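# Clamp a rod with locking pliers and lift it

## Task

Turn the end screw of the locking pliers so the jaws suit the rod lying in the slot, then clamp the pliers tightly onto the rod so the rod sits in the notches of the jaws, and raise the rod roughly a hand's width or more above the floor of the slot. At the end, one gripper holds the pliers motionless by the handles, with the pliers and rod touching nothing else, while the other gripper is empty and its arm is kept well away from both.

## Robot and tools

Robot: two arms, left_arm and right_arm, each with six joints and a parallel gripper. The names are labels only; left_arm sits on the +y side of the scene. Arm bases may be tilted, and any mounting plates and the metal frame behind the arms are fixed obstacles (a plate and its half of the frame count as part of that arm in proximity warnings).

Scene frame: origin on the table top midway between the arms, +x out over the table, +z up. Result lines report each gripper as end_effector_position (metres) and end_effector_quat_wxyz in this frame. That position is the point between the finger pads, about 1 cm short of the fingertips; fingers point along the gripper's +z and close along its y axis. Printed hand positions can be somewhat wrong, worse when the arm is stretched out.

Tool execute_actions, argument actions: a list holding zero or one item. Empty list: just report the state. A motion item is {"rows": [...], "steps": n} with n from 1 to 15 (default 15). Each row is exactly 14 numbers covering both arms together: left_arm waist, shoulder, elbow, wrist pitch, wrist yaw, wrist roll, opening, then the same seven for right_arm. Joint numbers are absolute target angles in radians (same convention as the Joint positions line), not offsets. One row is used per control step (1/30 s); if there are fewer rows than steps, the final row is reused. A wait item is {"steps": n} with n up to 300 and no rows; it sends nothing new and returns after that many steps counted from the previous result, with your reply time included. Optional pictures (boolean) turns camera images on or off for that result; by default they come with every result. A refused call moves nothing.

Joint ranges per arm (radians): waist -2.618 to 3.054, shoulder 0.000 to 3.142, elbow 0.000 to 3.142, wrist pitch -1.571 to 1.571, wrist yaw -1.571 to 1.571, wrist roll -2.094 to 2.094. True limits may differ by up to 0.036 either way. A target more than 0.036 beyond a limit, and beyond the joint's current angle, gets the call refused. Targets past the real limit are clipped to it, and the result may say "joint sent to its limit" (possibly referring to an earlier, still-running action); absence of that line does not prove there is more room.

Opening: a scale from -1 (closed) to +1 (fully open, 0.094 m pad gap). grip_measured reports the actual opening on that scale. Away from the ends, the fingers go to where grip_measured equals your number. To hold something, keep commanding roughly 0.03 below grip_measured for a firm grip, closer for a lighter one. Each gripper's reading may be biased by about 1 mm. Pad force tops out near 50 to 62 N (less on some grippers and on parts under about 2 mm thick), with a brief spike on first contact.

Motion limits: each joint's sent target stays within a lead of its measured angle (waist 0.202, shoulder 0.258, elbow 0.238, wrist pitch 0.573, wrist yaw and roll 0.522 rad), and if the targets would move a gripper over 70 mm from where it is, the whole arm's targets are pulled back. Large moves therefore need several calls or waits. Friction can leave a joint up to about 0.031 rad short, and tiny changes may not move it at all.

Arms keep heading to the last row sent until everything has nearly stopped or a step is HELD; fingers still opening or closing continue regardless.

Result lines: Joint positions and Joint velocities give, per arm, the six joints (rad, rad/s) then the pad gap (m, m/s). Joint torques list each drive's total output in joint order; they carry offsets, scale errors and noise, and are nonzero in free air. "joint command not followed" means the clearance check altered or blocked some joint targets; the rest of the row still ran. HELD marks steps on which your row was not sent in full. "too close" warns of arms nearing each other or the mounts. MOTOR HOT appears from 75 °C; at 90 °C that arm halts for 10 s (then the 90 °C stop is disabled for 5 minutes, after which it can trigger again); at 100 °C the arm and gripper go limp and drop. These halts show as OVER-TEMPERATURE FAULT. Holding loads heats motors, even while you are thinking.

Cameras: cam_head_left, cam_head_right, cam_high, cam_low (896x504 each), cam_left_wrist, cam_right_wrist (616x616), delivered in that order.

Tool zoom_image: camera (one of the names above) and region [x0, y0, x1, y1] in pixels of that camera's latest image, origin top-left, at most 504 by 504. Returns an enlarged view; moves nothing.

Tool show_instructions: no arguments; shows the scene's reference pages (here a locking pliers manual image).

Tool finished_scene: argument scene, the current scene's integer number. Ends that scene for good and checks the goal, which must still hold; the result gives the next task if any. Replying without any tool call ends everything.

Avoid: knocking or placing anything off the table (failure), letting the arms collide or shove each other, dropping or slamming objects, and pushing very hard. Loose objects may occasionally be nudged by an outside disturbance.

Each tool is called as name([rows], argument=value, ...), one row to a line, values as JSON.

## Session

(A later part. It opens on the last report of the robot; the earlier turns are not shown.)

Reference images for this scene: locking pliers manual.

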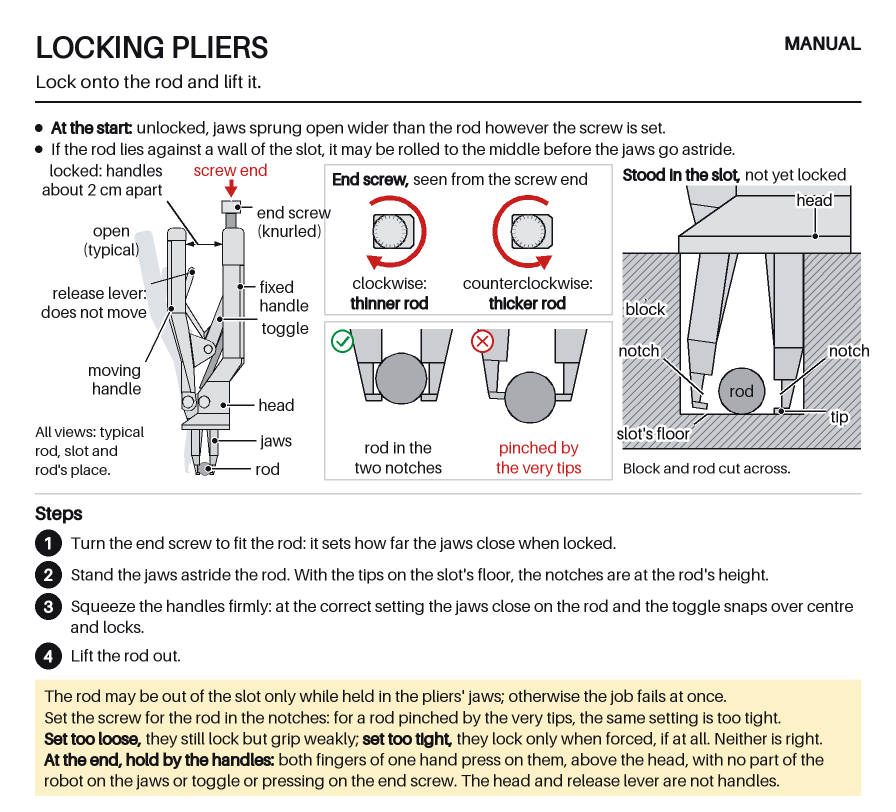

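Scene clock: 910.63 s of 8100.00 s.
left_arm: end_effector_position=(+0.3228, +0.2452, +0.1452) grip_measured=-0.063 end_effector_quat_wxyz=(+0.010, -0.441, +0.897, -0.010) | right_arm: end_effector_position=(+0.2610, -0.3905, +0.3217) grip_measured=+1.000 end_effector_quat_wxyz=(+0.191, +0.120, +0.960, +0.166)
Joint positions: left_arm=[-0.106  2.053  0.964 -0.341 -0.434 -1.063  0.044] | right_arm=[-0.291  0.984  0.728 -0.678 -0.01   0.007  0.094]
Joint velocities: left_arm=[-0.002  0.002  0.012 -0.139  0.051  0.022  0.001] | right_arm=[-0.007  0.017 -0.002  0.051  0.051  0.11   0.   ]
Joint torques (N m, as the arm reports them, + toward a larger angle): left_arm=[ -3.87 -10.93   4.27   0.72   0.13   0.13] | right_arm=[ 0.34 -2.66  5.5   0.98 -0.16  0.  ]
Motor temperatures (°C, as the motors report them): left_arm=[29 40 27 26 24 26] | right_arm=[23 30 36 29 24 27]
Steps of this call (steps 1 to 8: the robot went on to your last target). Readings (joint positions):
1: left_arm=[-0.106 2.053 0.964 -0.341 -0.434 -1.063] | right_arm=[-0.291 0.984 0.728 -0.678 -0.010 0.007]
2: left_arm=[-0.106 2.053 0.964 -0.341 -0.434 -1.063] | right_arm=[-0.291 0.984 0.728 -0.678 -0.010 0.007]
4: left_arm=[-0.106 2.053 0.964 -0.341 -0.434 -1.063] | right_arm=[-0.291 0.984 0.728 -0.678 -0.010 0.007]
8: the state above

execute_actions([
  {"rows":[[-0.106,2.053,0.964,-0.33,-0.425,-1.063,-0.08,-0.3,1.0,0.7,-0.7,0,0,1],[-0.106,2.053,0.968,-0.345,-0.434,-1.065,-0.08,-0.3,1.0,0.7,-0.7,0,0,1],[-0.108,2.053,0.972,-0.355,-0.436,-1.069,-0.08,-0.3,1.0,0.7,-0.7,0,0,1],[-0.11,2.051,0.976,-0.365,-0.438,-1.072,-0.08,-0.3,1.0,0.7,-0.7,0,0,1],[-0.112,2.048,0.98,-0.375,-0.44,-1.075,-0.08,-0.3,1.0,0.7,-0.7,0,0,1],[-0.1154,2.0424,0.982,-0.385,-0.44,-1.078,-0.08,-0.3,1.0,0.7,-0.7,0,0,1],[-0.1188,2.0368,0.984,-0.395,-0.44,-1.082,-0.08,-0.3,1.0,0.7,-0.7,0,0,1],[-0.1222,2.0312,0.986,-0.405,-0.44,-1.085,-0.08,-0.3,1.0,0.7,-0.7,0,0,1],[-0.1256,2.0256,0.988,-0.415,-0.44,-1.088,-0.08,-0.3,1.0,0.7,-0.7,0,0,1],[-0.129,2.02,0.99,-0.425,-0.44,-1.092,-0.08,-0.3,1.0,0.7,-0.7,0,0,1],[-0.1324,2.0144,0.992,-0.435,-0.44,-1.095,-0.08,-0.3,1.0,0.7,-0.7,0,0,1],[-0.1358,2.0088,0.994,-0.445,-0.44,-1.098,-0.08,-0.3,1.0,0.7,-0.7,0,0,1],[-0.1392,2.0032,0.996,-0.455,-0.44,-1.102,-0.08,-0.3,1.0,0.7,-0.7,0,0,1],[-0.1426,1.9976,0.998,-0.465,-0.44,-1.105,-0.08,-0.3,1.0,0.7,-0.7,0,0,1],[-0.146,1.992,1.0,-0.475,-0.44,-1.108,-0.08,-0.3,1.0,0.7,-0.7,0,0,1]],"steps":15},
], pictures=false)

execute_actions([
  {"rows":[[-0.1494,1.9864,1.002,-0.485,-0.44,-1.112,-0.08,-0.3,1.0,0.7,-0.7,0,0,1],[-0.1528,1.9808,1.004,-0.495,-0.44,-1.115,-0.08,-0.3,1.0,0.7,-0.7,0,0,1],[-0.1562,1.9752,1.006,-0.505,-0.44,-1.118,-0.08,-0.3,1.0,0.7,-0.7,0,0,1],[-0.1596,1.9696,1.008,-0.516,-0.44,-1.122,-0.08,-0.3,1.0,0.7,-0.7,0,0,1],[-0.163,1.964,1.01,-0.528,-0.44,-1.125,-0.08,-0.3,1.0,0.7,-0.7,0,0,1],[-0.1664,1.957,1.015,-0.541,-0.441,-1.13,-0.08,-0.3,1.0,0.7,-0.7,0,0,1],[-0.17,1.95,1.02,-0.555,-0.442,-1.134,-0.08,-0.3,1.0,0.7,-0.7,0,0,1],[-0.1735,1.943,1.025,-0.569,-0.443,-1.138,-0.08,-0.3,1.0,0.7,-0.7,0,0,1],[-0.177,1.936,1.03,-0.583,-0.444,-1.143,-0.08,-0.3,1.0,0.7,-0.7,0,0,1],[-0.1805,1.929,1.035,-0.597,-0.445,-1.147,-0.08,-0.3,1.0,0.7,-0.7,0,0,1],[-0.184,1.922,1.04,-0.611,-0.446,-1.152,-0.08,-0.3,1.0,0.7,-0.7,0,0,1],[-0.1875,1.915,1.045,-0.625,-0.447,-1.156,-0.08,-0.3,1.0,0.7,-0.7,0,0,1],[-0.191,1.908,1.05,-0.639,-0.448,-1.16,-0.08,-0.3,1.0,0.7,-0.7,0,0,1],[-0.1945,1.901,1.055,-0.65,-0.449,-1.165,-0.08,-0.3,1.0,0.7,-0.7,0,0,1],[-0.198,1.894,1.06,-0.66,-0.45,-1.17,-0.08,-0.3,1.0,0.7,-0.7,0,0,1]],"steps":15},
])

Scene clock: 930.73 s of 8100.00 s.
left_arm: end_effector_position=(+0.3205, +0.2457, +0.1588) grip_measured=-0.063 end_effector_quat_wxyz=(+0.005, -0.441, +0.898, -0.005) | right_arm: end_effector_position=(+0.2610, -0.3905, +0.3217) grip_measured=+1.000 end_effector_quat_wxyz=(+0.191, +0.120, +0.960, +0.166)
Joint positions: left_arm=[-0.125  2.018  0.977 -0.414 -0.438 -1.088  0.044] | right_arm=[-0.291  0.984  0.728 -0.678 -0.01   0.007  0.094]
Joint velocities: left_arm=[-0.11  -0.178  0.061 -0.315 -0.11  -0.095 -0.001] | right_arm=[ 0.007  0.012  0.002 -0.022  0.022  0.022  0.   ]
Joint torques (N m, as the arm reports them, + toward a larger angle): left_arm=[ -5.43 -12.43   6.27   0.24   0.01   0.07] | right_arm=[ 0.28 -2.44  5.39  0.93 -0.17 -0.03]
Motor temperatures (°C, as the motors report them): left_arm=[29 41 27 26 24 26] | right_arm=[23 30 36 29 24 27]
Steps of this call (steps 1 to 15: the robot went on to your last target; steps 16 to 588: nothing new was sent; steps 589 to 603: all 15 steps of this action). Readings (joint positions):
589: left_arm=[-0.106 2.053 0.964 -0.341 -0.434 -1.063] | right_arm=[-0.291 0.984 0.728 -0.678 -0.010 0.007]
590: left_arm=[-0.106 2.053 0.964 -0.341 -0.434 -1.063] | right_arm=[-0.291 0.984 0.728 -0.678 -0.010 0.007]
592: left_arm=[-0.106 2.053 0.964 -0.342 -0.434 -1.063] | right_arm=[-0.291 0.984 0.728 -0.678 -0.010 0.007]
596: left_arm=[-0.106 2.052 0.964 -0.355 -0.435 -1.070] | right_arm=[-0.291 0.984 0.728 -0.678 -0.010 0.007]
603: the state above

Scene clock: 931.23 s of 8100.00 s.
left_arm: end_effector_position=(+0.3219, +0.2462, +0.1999) grip_measured=-0.063 end_effector_quat_wxyz=(+0.002, -0.438, +0.899, -0.003) | right_arm: end_effector_position=(+0.2610, -0.3905, +0.3217) grip_measured=+1.000 end_effector_quat_wxyz=(+0.191, +0.120, +0.960, +0.166)
Joint positions: left_arm=[-0.178  1.922  1.031 -0.596 -0.443 -1.145  0.044] | right_arm=[-0.291  0.984  0.728 -0.678 -0.01   0.007  0.094]
Joint velocities: left_arm=[-0.105 -0.222  0.144 -0.403  0.022 -0.066  0.   ] | right_arm=[-0.007 -0.012 -0.027 -0.022 -0.007 -0.007  0.   ]
Joint torques (N m, as the arm reports them, + toward a larger angle): left_arm=[ -5.37 -12.22   7.17   0.26  -0.11   0.03] | right_arm=[ 0.4  -2.55  5.49  0.99 -0.16 -0.02]
Motor temperatures (°C, as the motors report them): left_arm=[29 41 27 26 24 26] | right_arm=[23 30 36 29 24 27]
Steps of this call (steps 1 to 15: all 15 steps of this action). Readings (joint positions):
1: left_arm=[-0.129 2.012 0.979 -0.424 -0.439 -1.092] | right_arm=[-0.291 0.984 0.728 -0.678 -0.010 0.007]
2: left_arm=[-0.132 2.005 0.982 -0.435 -0.440 -1.095] | right_arm=[-0.291 0.984 0.728 -0.678 -0.010 0.007]
4: left_arm=[-0.139 1.994 0.985 -0.454 -0.442 -1.101] | right_arm=[-0.291 0.984 0.728 -0.678 -0.010 0.007]
8: left_arm=[-0.153 1.972 0.996 -0.503 -0.442 -1.116] | right_arm=[-0.291 0.984 0.728 -0.678 -0.010 0.007]
15: the state above

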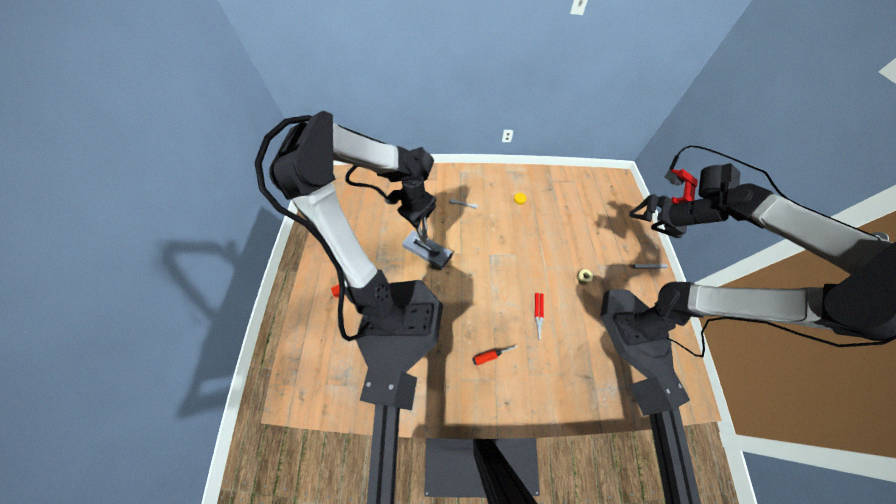

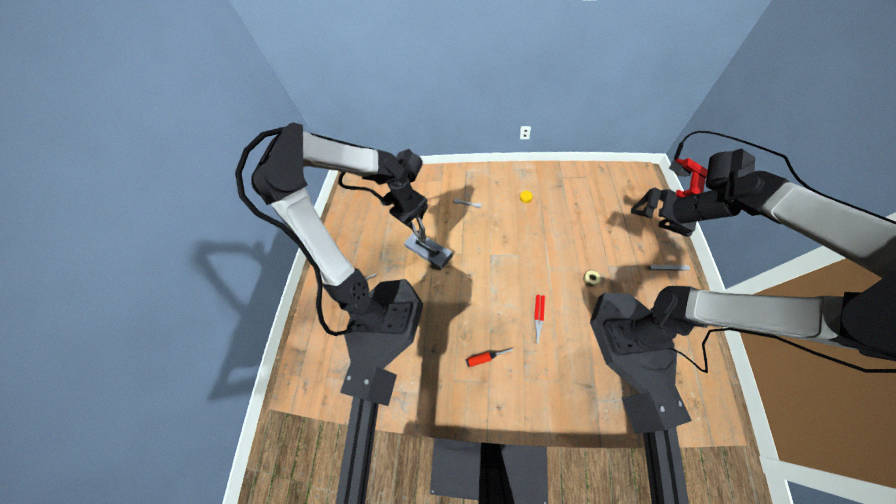

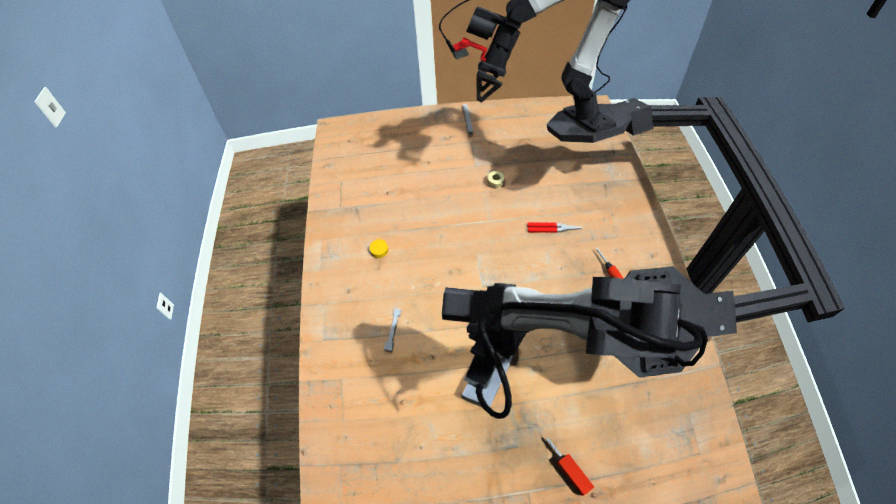

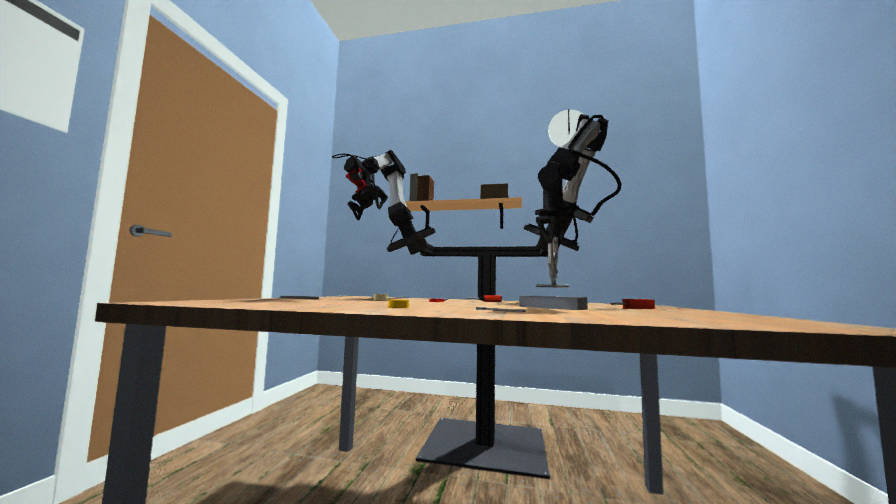

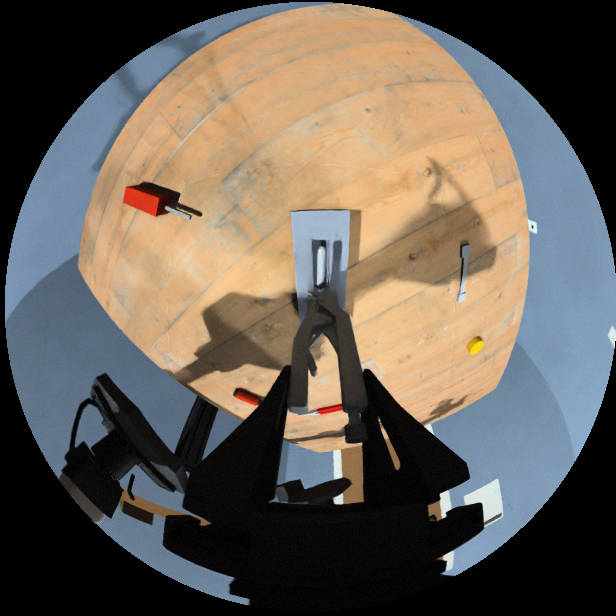

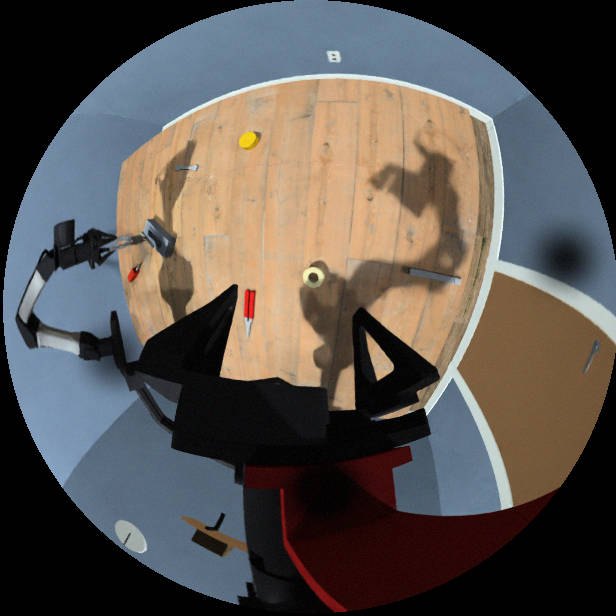

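execute_actions([
  {"rows":[[-0.198,1.888,1.066,-0.672,-0.45,-1.17,-0.08,-0.3,1.0,0.7,-0.7,0,0,1],[-0.198,1.878,1.076,-0.692,-0.45,-1.17,-0.08,-0.3,1.0,0.7,-0.7,0,0,1],[-0.198,1.865,1.089,-0.718,-0.45,-1.17,-0.08,-0.3,1.0,0.7,-0.7,0,0,1],[-0.198,1.852,1.102,-0.744,-0.45,-1.17,-0.08,-0.3,1.0,0.7,-0.7,0,0,1],[-0.198,1.839,1.115,-0.77,-0.45,-1.17,-0.08,-0.3,1.0,0.7,-0.7,0,0,1],[-0.198,1.826,1.128,-0.796,-0.45,-1.17,-0.08,-0.3,1.0,0.7,-0.7,0,0,1],[-0.198,1.813,1.141,-0.822,-0.45,-1.17,-0.08,-0.3,1.0,0.7,-0.7,0,0,1],[-0.198,1.8,1.154,-0.848,-0.45,-1.17,-0.08,-0.3,1.0,0.7,-0.7,0,0,1],[-0.198,1.787,1.167,-0.874,-0.45,-1.17,-0.08,-0.3,1.0,0.7,-0.7,0,0,1],[-0.198,1.774,1.18,-0.9,-0.45,-1.17,-0.08,-0.3,1.0,0.7,-0.7,0,0,1],[-0.198,1.761,1.193,-0.926,-0.45,-1.17,-0.08,-0.3,1.0,0.7,-0.7,0,0,1],[-0.198,1.748,1.206,-0.952,-0.45,-1.17,-0.08,-0.3,1.0,0.7,-0.7,0,0,1],[-0.198,1.735,1.219,-0.978,-0.45,-1.17,-0.08,-0.3,1.0,0.7,-0.7,0,0,1],[-0.198,1.725,1.229,-0.998,-0.45,-1.17,-0.08,-0.3,1.0,0.7,-0.7,0,0,1],[-0.198,1.72,1.234,-1.008,-0.45,-1.17,-0.08,-0.3,1.0,0.7,-0.7,0,0,1]],"steps":15},
], pictures=false)

execute_actions([
  {"steps":30},
])

zoom_image(camera="cam_low", region=[480, 150, 660, 310])

Scene clock: 943.10 s of 8100.00 s.
left_arm: end_effector_position=(+0.3435, +0.2794, +0.2828) grip_measured=-0.063 end_effector_quat_wxyz=(+0.019, -0.452, +0.892, -0.016) | right_arm: end_effector_position=(+0.2610, -0.3905, +0.3217) grip_measured=+1.000 end_effector_quat_wxyz=(+0.191, +0.120, +0.960, +0.166)
Joint positions: left_arm=[-0.186  1.746  1.204 -0.902 -0.447 -1.164  0.044] | right_arm=[-0.291  0.984  0.728 -0.678 -0.01   0.007  0.094]
Joint velocities: left_arm=[-0.007 -0.325  0.291 -0.52  -0.051  0.066  0.   ] | right_arm=[ 0.012  0.012 -0.012 -0.022 -0.066  0.037  0.   ]
Joint torques (N m, as the arm reports them, + toward a larger angle): left_arm=[ -4.94 -10.67   7.38   0.26  -0.04   0.04] | right_arm=[ 0.42 -2.45  5.49  0.95 -0.16 -0.02]
Motor temperatures (°C, as the motors report them): left_arm=[29 41 28 26 24 26] | right_arm=[23 30 36 29 24 27]
Steps of this call (steps 1 to 30: the robot went on to your last target; steps 31 to 341: nothing new was sent; steps 342 to 356: all 15 steps of this action). Readings (joint positions):
342: left_arm=[-0.186 1.904 1.044 -0.647 -0.445 -1.164] | right_arm=[-0.291 0.984 0.728 -0.678 -0.010 0.007]
343: left_arm=[-0.186 1.904 1.046 -0.652 -0.445 -1.164] | right_arm=[-0.291 0.984 0.728 -0.678 -0.010 0.007]
345: left_arm=[-0.186 1.896 1.057 -0.678 -0.445 -1.164] | right_arm=[-0.291 0.984 0.728 -0.678 -0.010 0.007]
349: left_arm=[-0.186 1.848 1.105 -0.754 -0.445 -1.164] | right_arm=[-0.291 0.984 0.728 -0.678 -0.010 0.007]
356: the state above

Scene clock: 944.10 s of 8100.00 s.
left_arm: end_effector_position=(+0.3305, +0.2878, +0.2921) grip_measured=-0.063 end_effector_quat_wxyz=(+0.002, -0.442, +0.897, +0.001) | right_arm: end_effector_position=(+0.2610, -0.3905, +0.3217) grip_measured=+1.000 end_effector_quat_wxyz=(+0.191, +0.120, +0.960, +0.166)
Joint positions: left_arm=[-0.186  1.724  1.222 -0.995 -0.45  -1.164  0.044] | right_arm=[-0.291  0.984  0.728 -0.678 -0.01   0.007  0.094]
Joint velocities: left_arm=[ 0.007 -0.007  0.007 -0.022 -0.066  0.11  -0.   ] | right_arm=[-0.012 -0.017  0.012  0.037 -0.007 -0.081  0.   ]
Joint torques (N m, as the arm reports them, + toward a larger angle): left_arm=[ -4.77 -10.12   7.59   0.2   -0.06   0.04] | right_arm=[ 0.42 -2.56  5.42  0.99 -0.18 -0.03]
Motor temperatures (°C, as the motors report them): left_arm=[29 41 28 26 24 26] | right_arm=[23 30 36 29 24 27]
Steps of this call (steps 1 to 30: the robot went on to your last target). Readings (joint positions):
1: left_arm=[-0.186 1.735 1.213 -0.919 -0.448 -1.164] | right_arm=[-0.291 0.984 0.728 -0.678 -0.010 0.007]
2: left_arm=[-0.186 1.728 1.218 -0.932 -0.449 -1.164] | right_arm=[-0.291 0.984 0.728 -0.678 -0.010 0.007]
4: left_arm=[-0.186 1.724 1.222 -0.952 -0.450 -1.164] | right_arm=[-0.291 0.984 0.728 -0.678 -0.010 0.007]
8: left_arm=[-0.186 1.724 1.222 -0.981 -0.450 -1.164] | right_arm=[-0.291 0.984 0.728 -0.678 -0.010 0.007]
30: the state above
All arms were judged still, so your last target was given up. Only a new action makes them travel on or press farther. Fingers that are still opening or closing keep moving.

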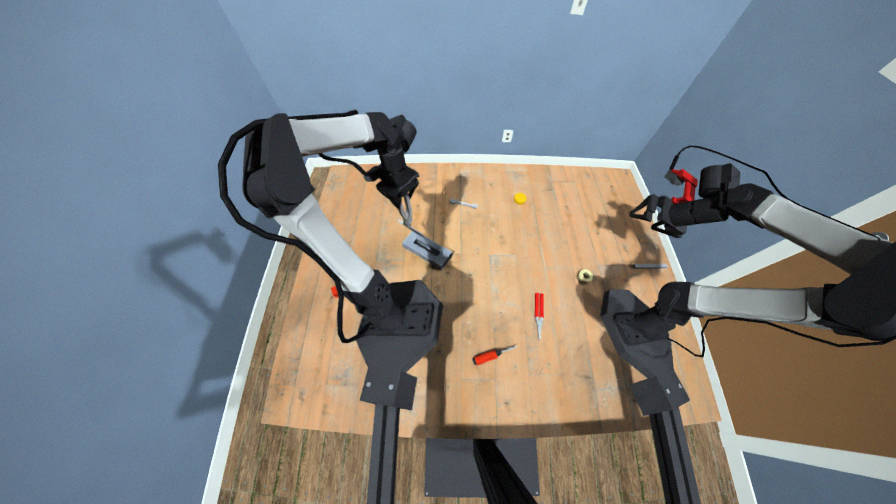

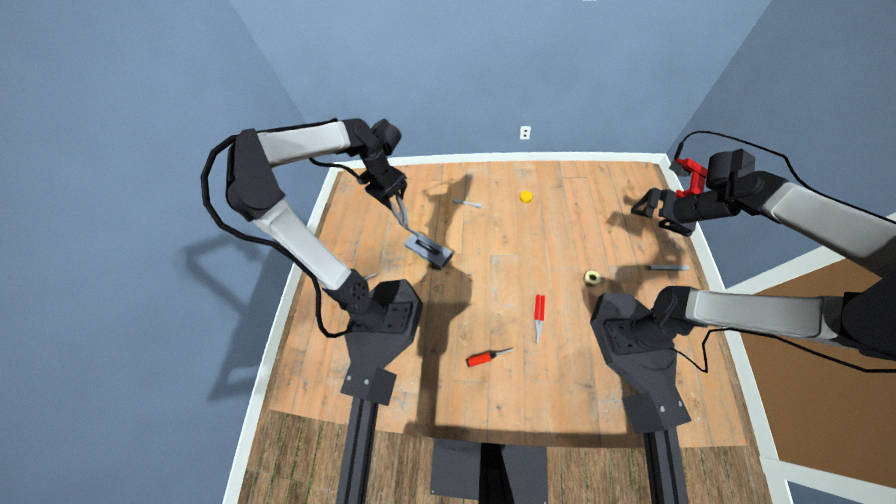

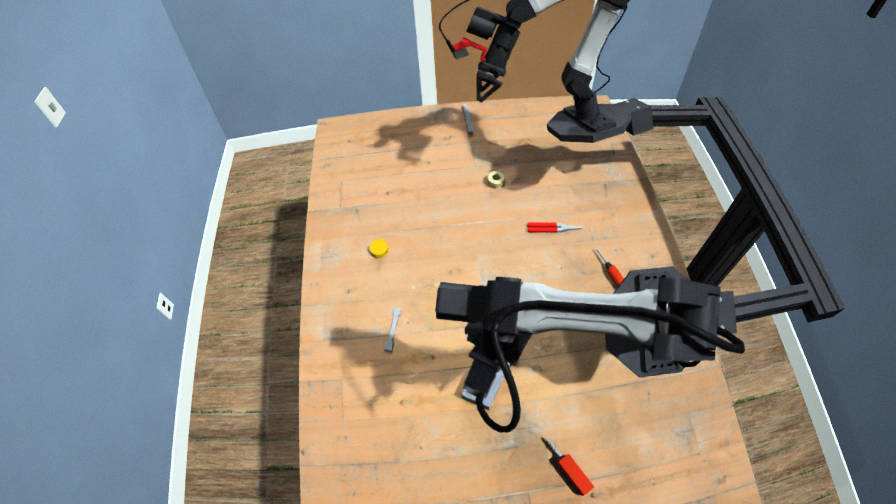

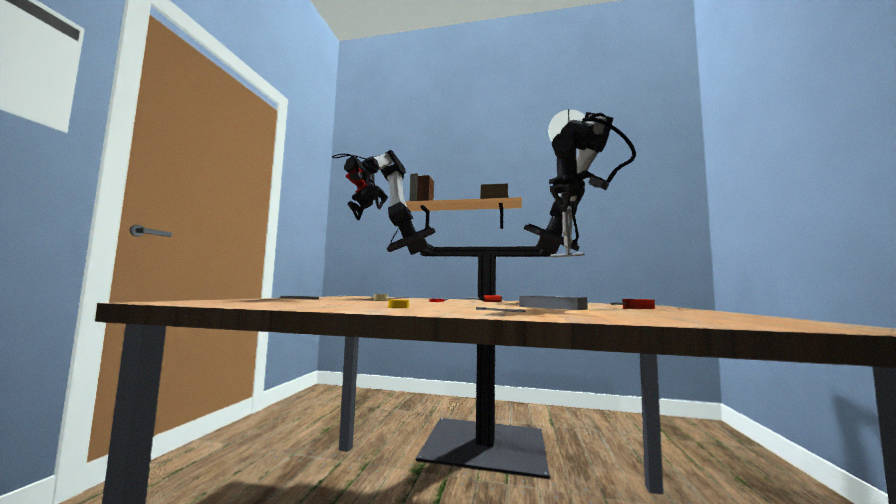

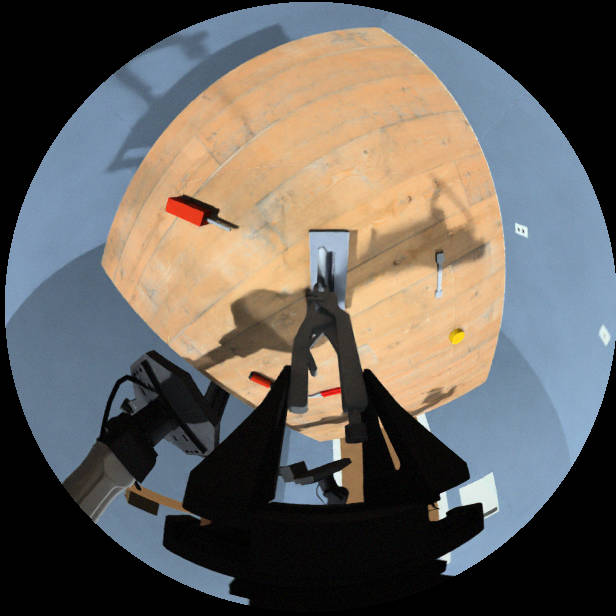

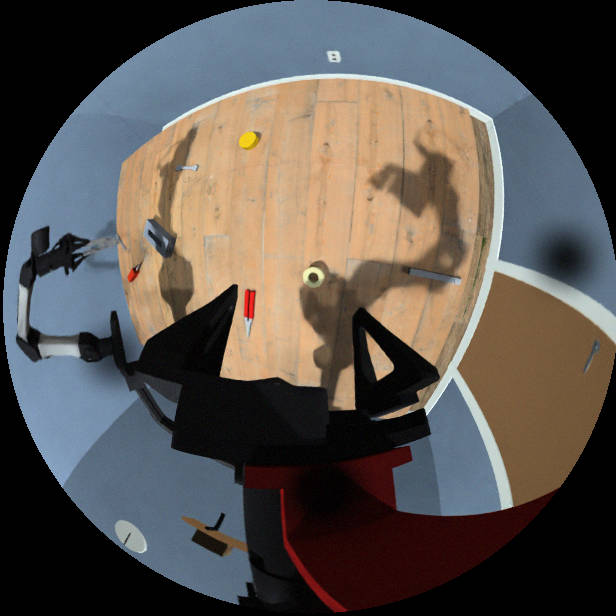

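Region (480, 150, 660, 310) of cam_low's 896x504 image, scaled by 2.800, with more detail than that image has.

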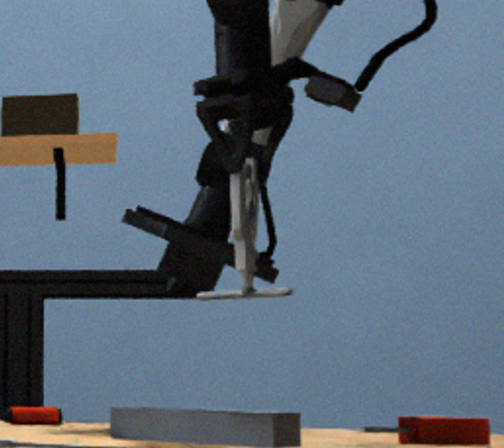

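Rod is seated.

finished_scene(scene=2)

The scene is finished: the task was done.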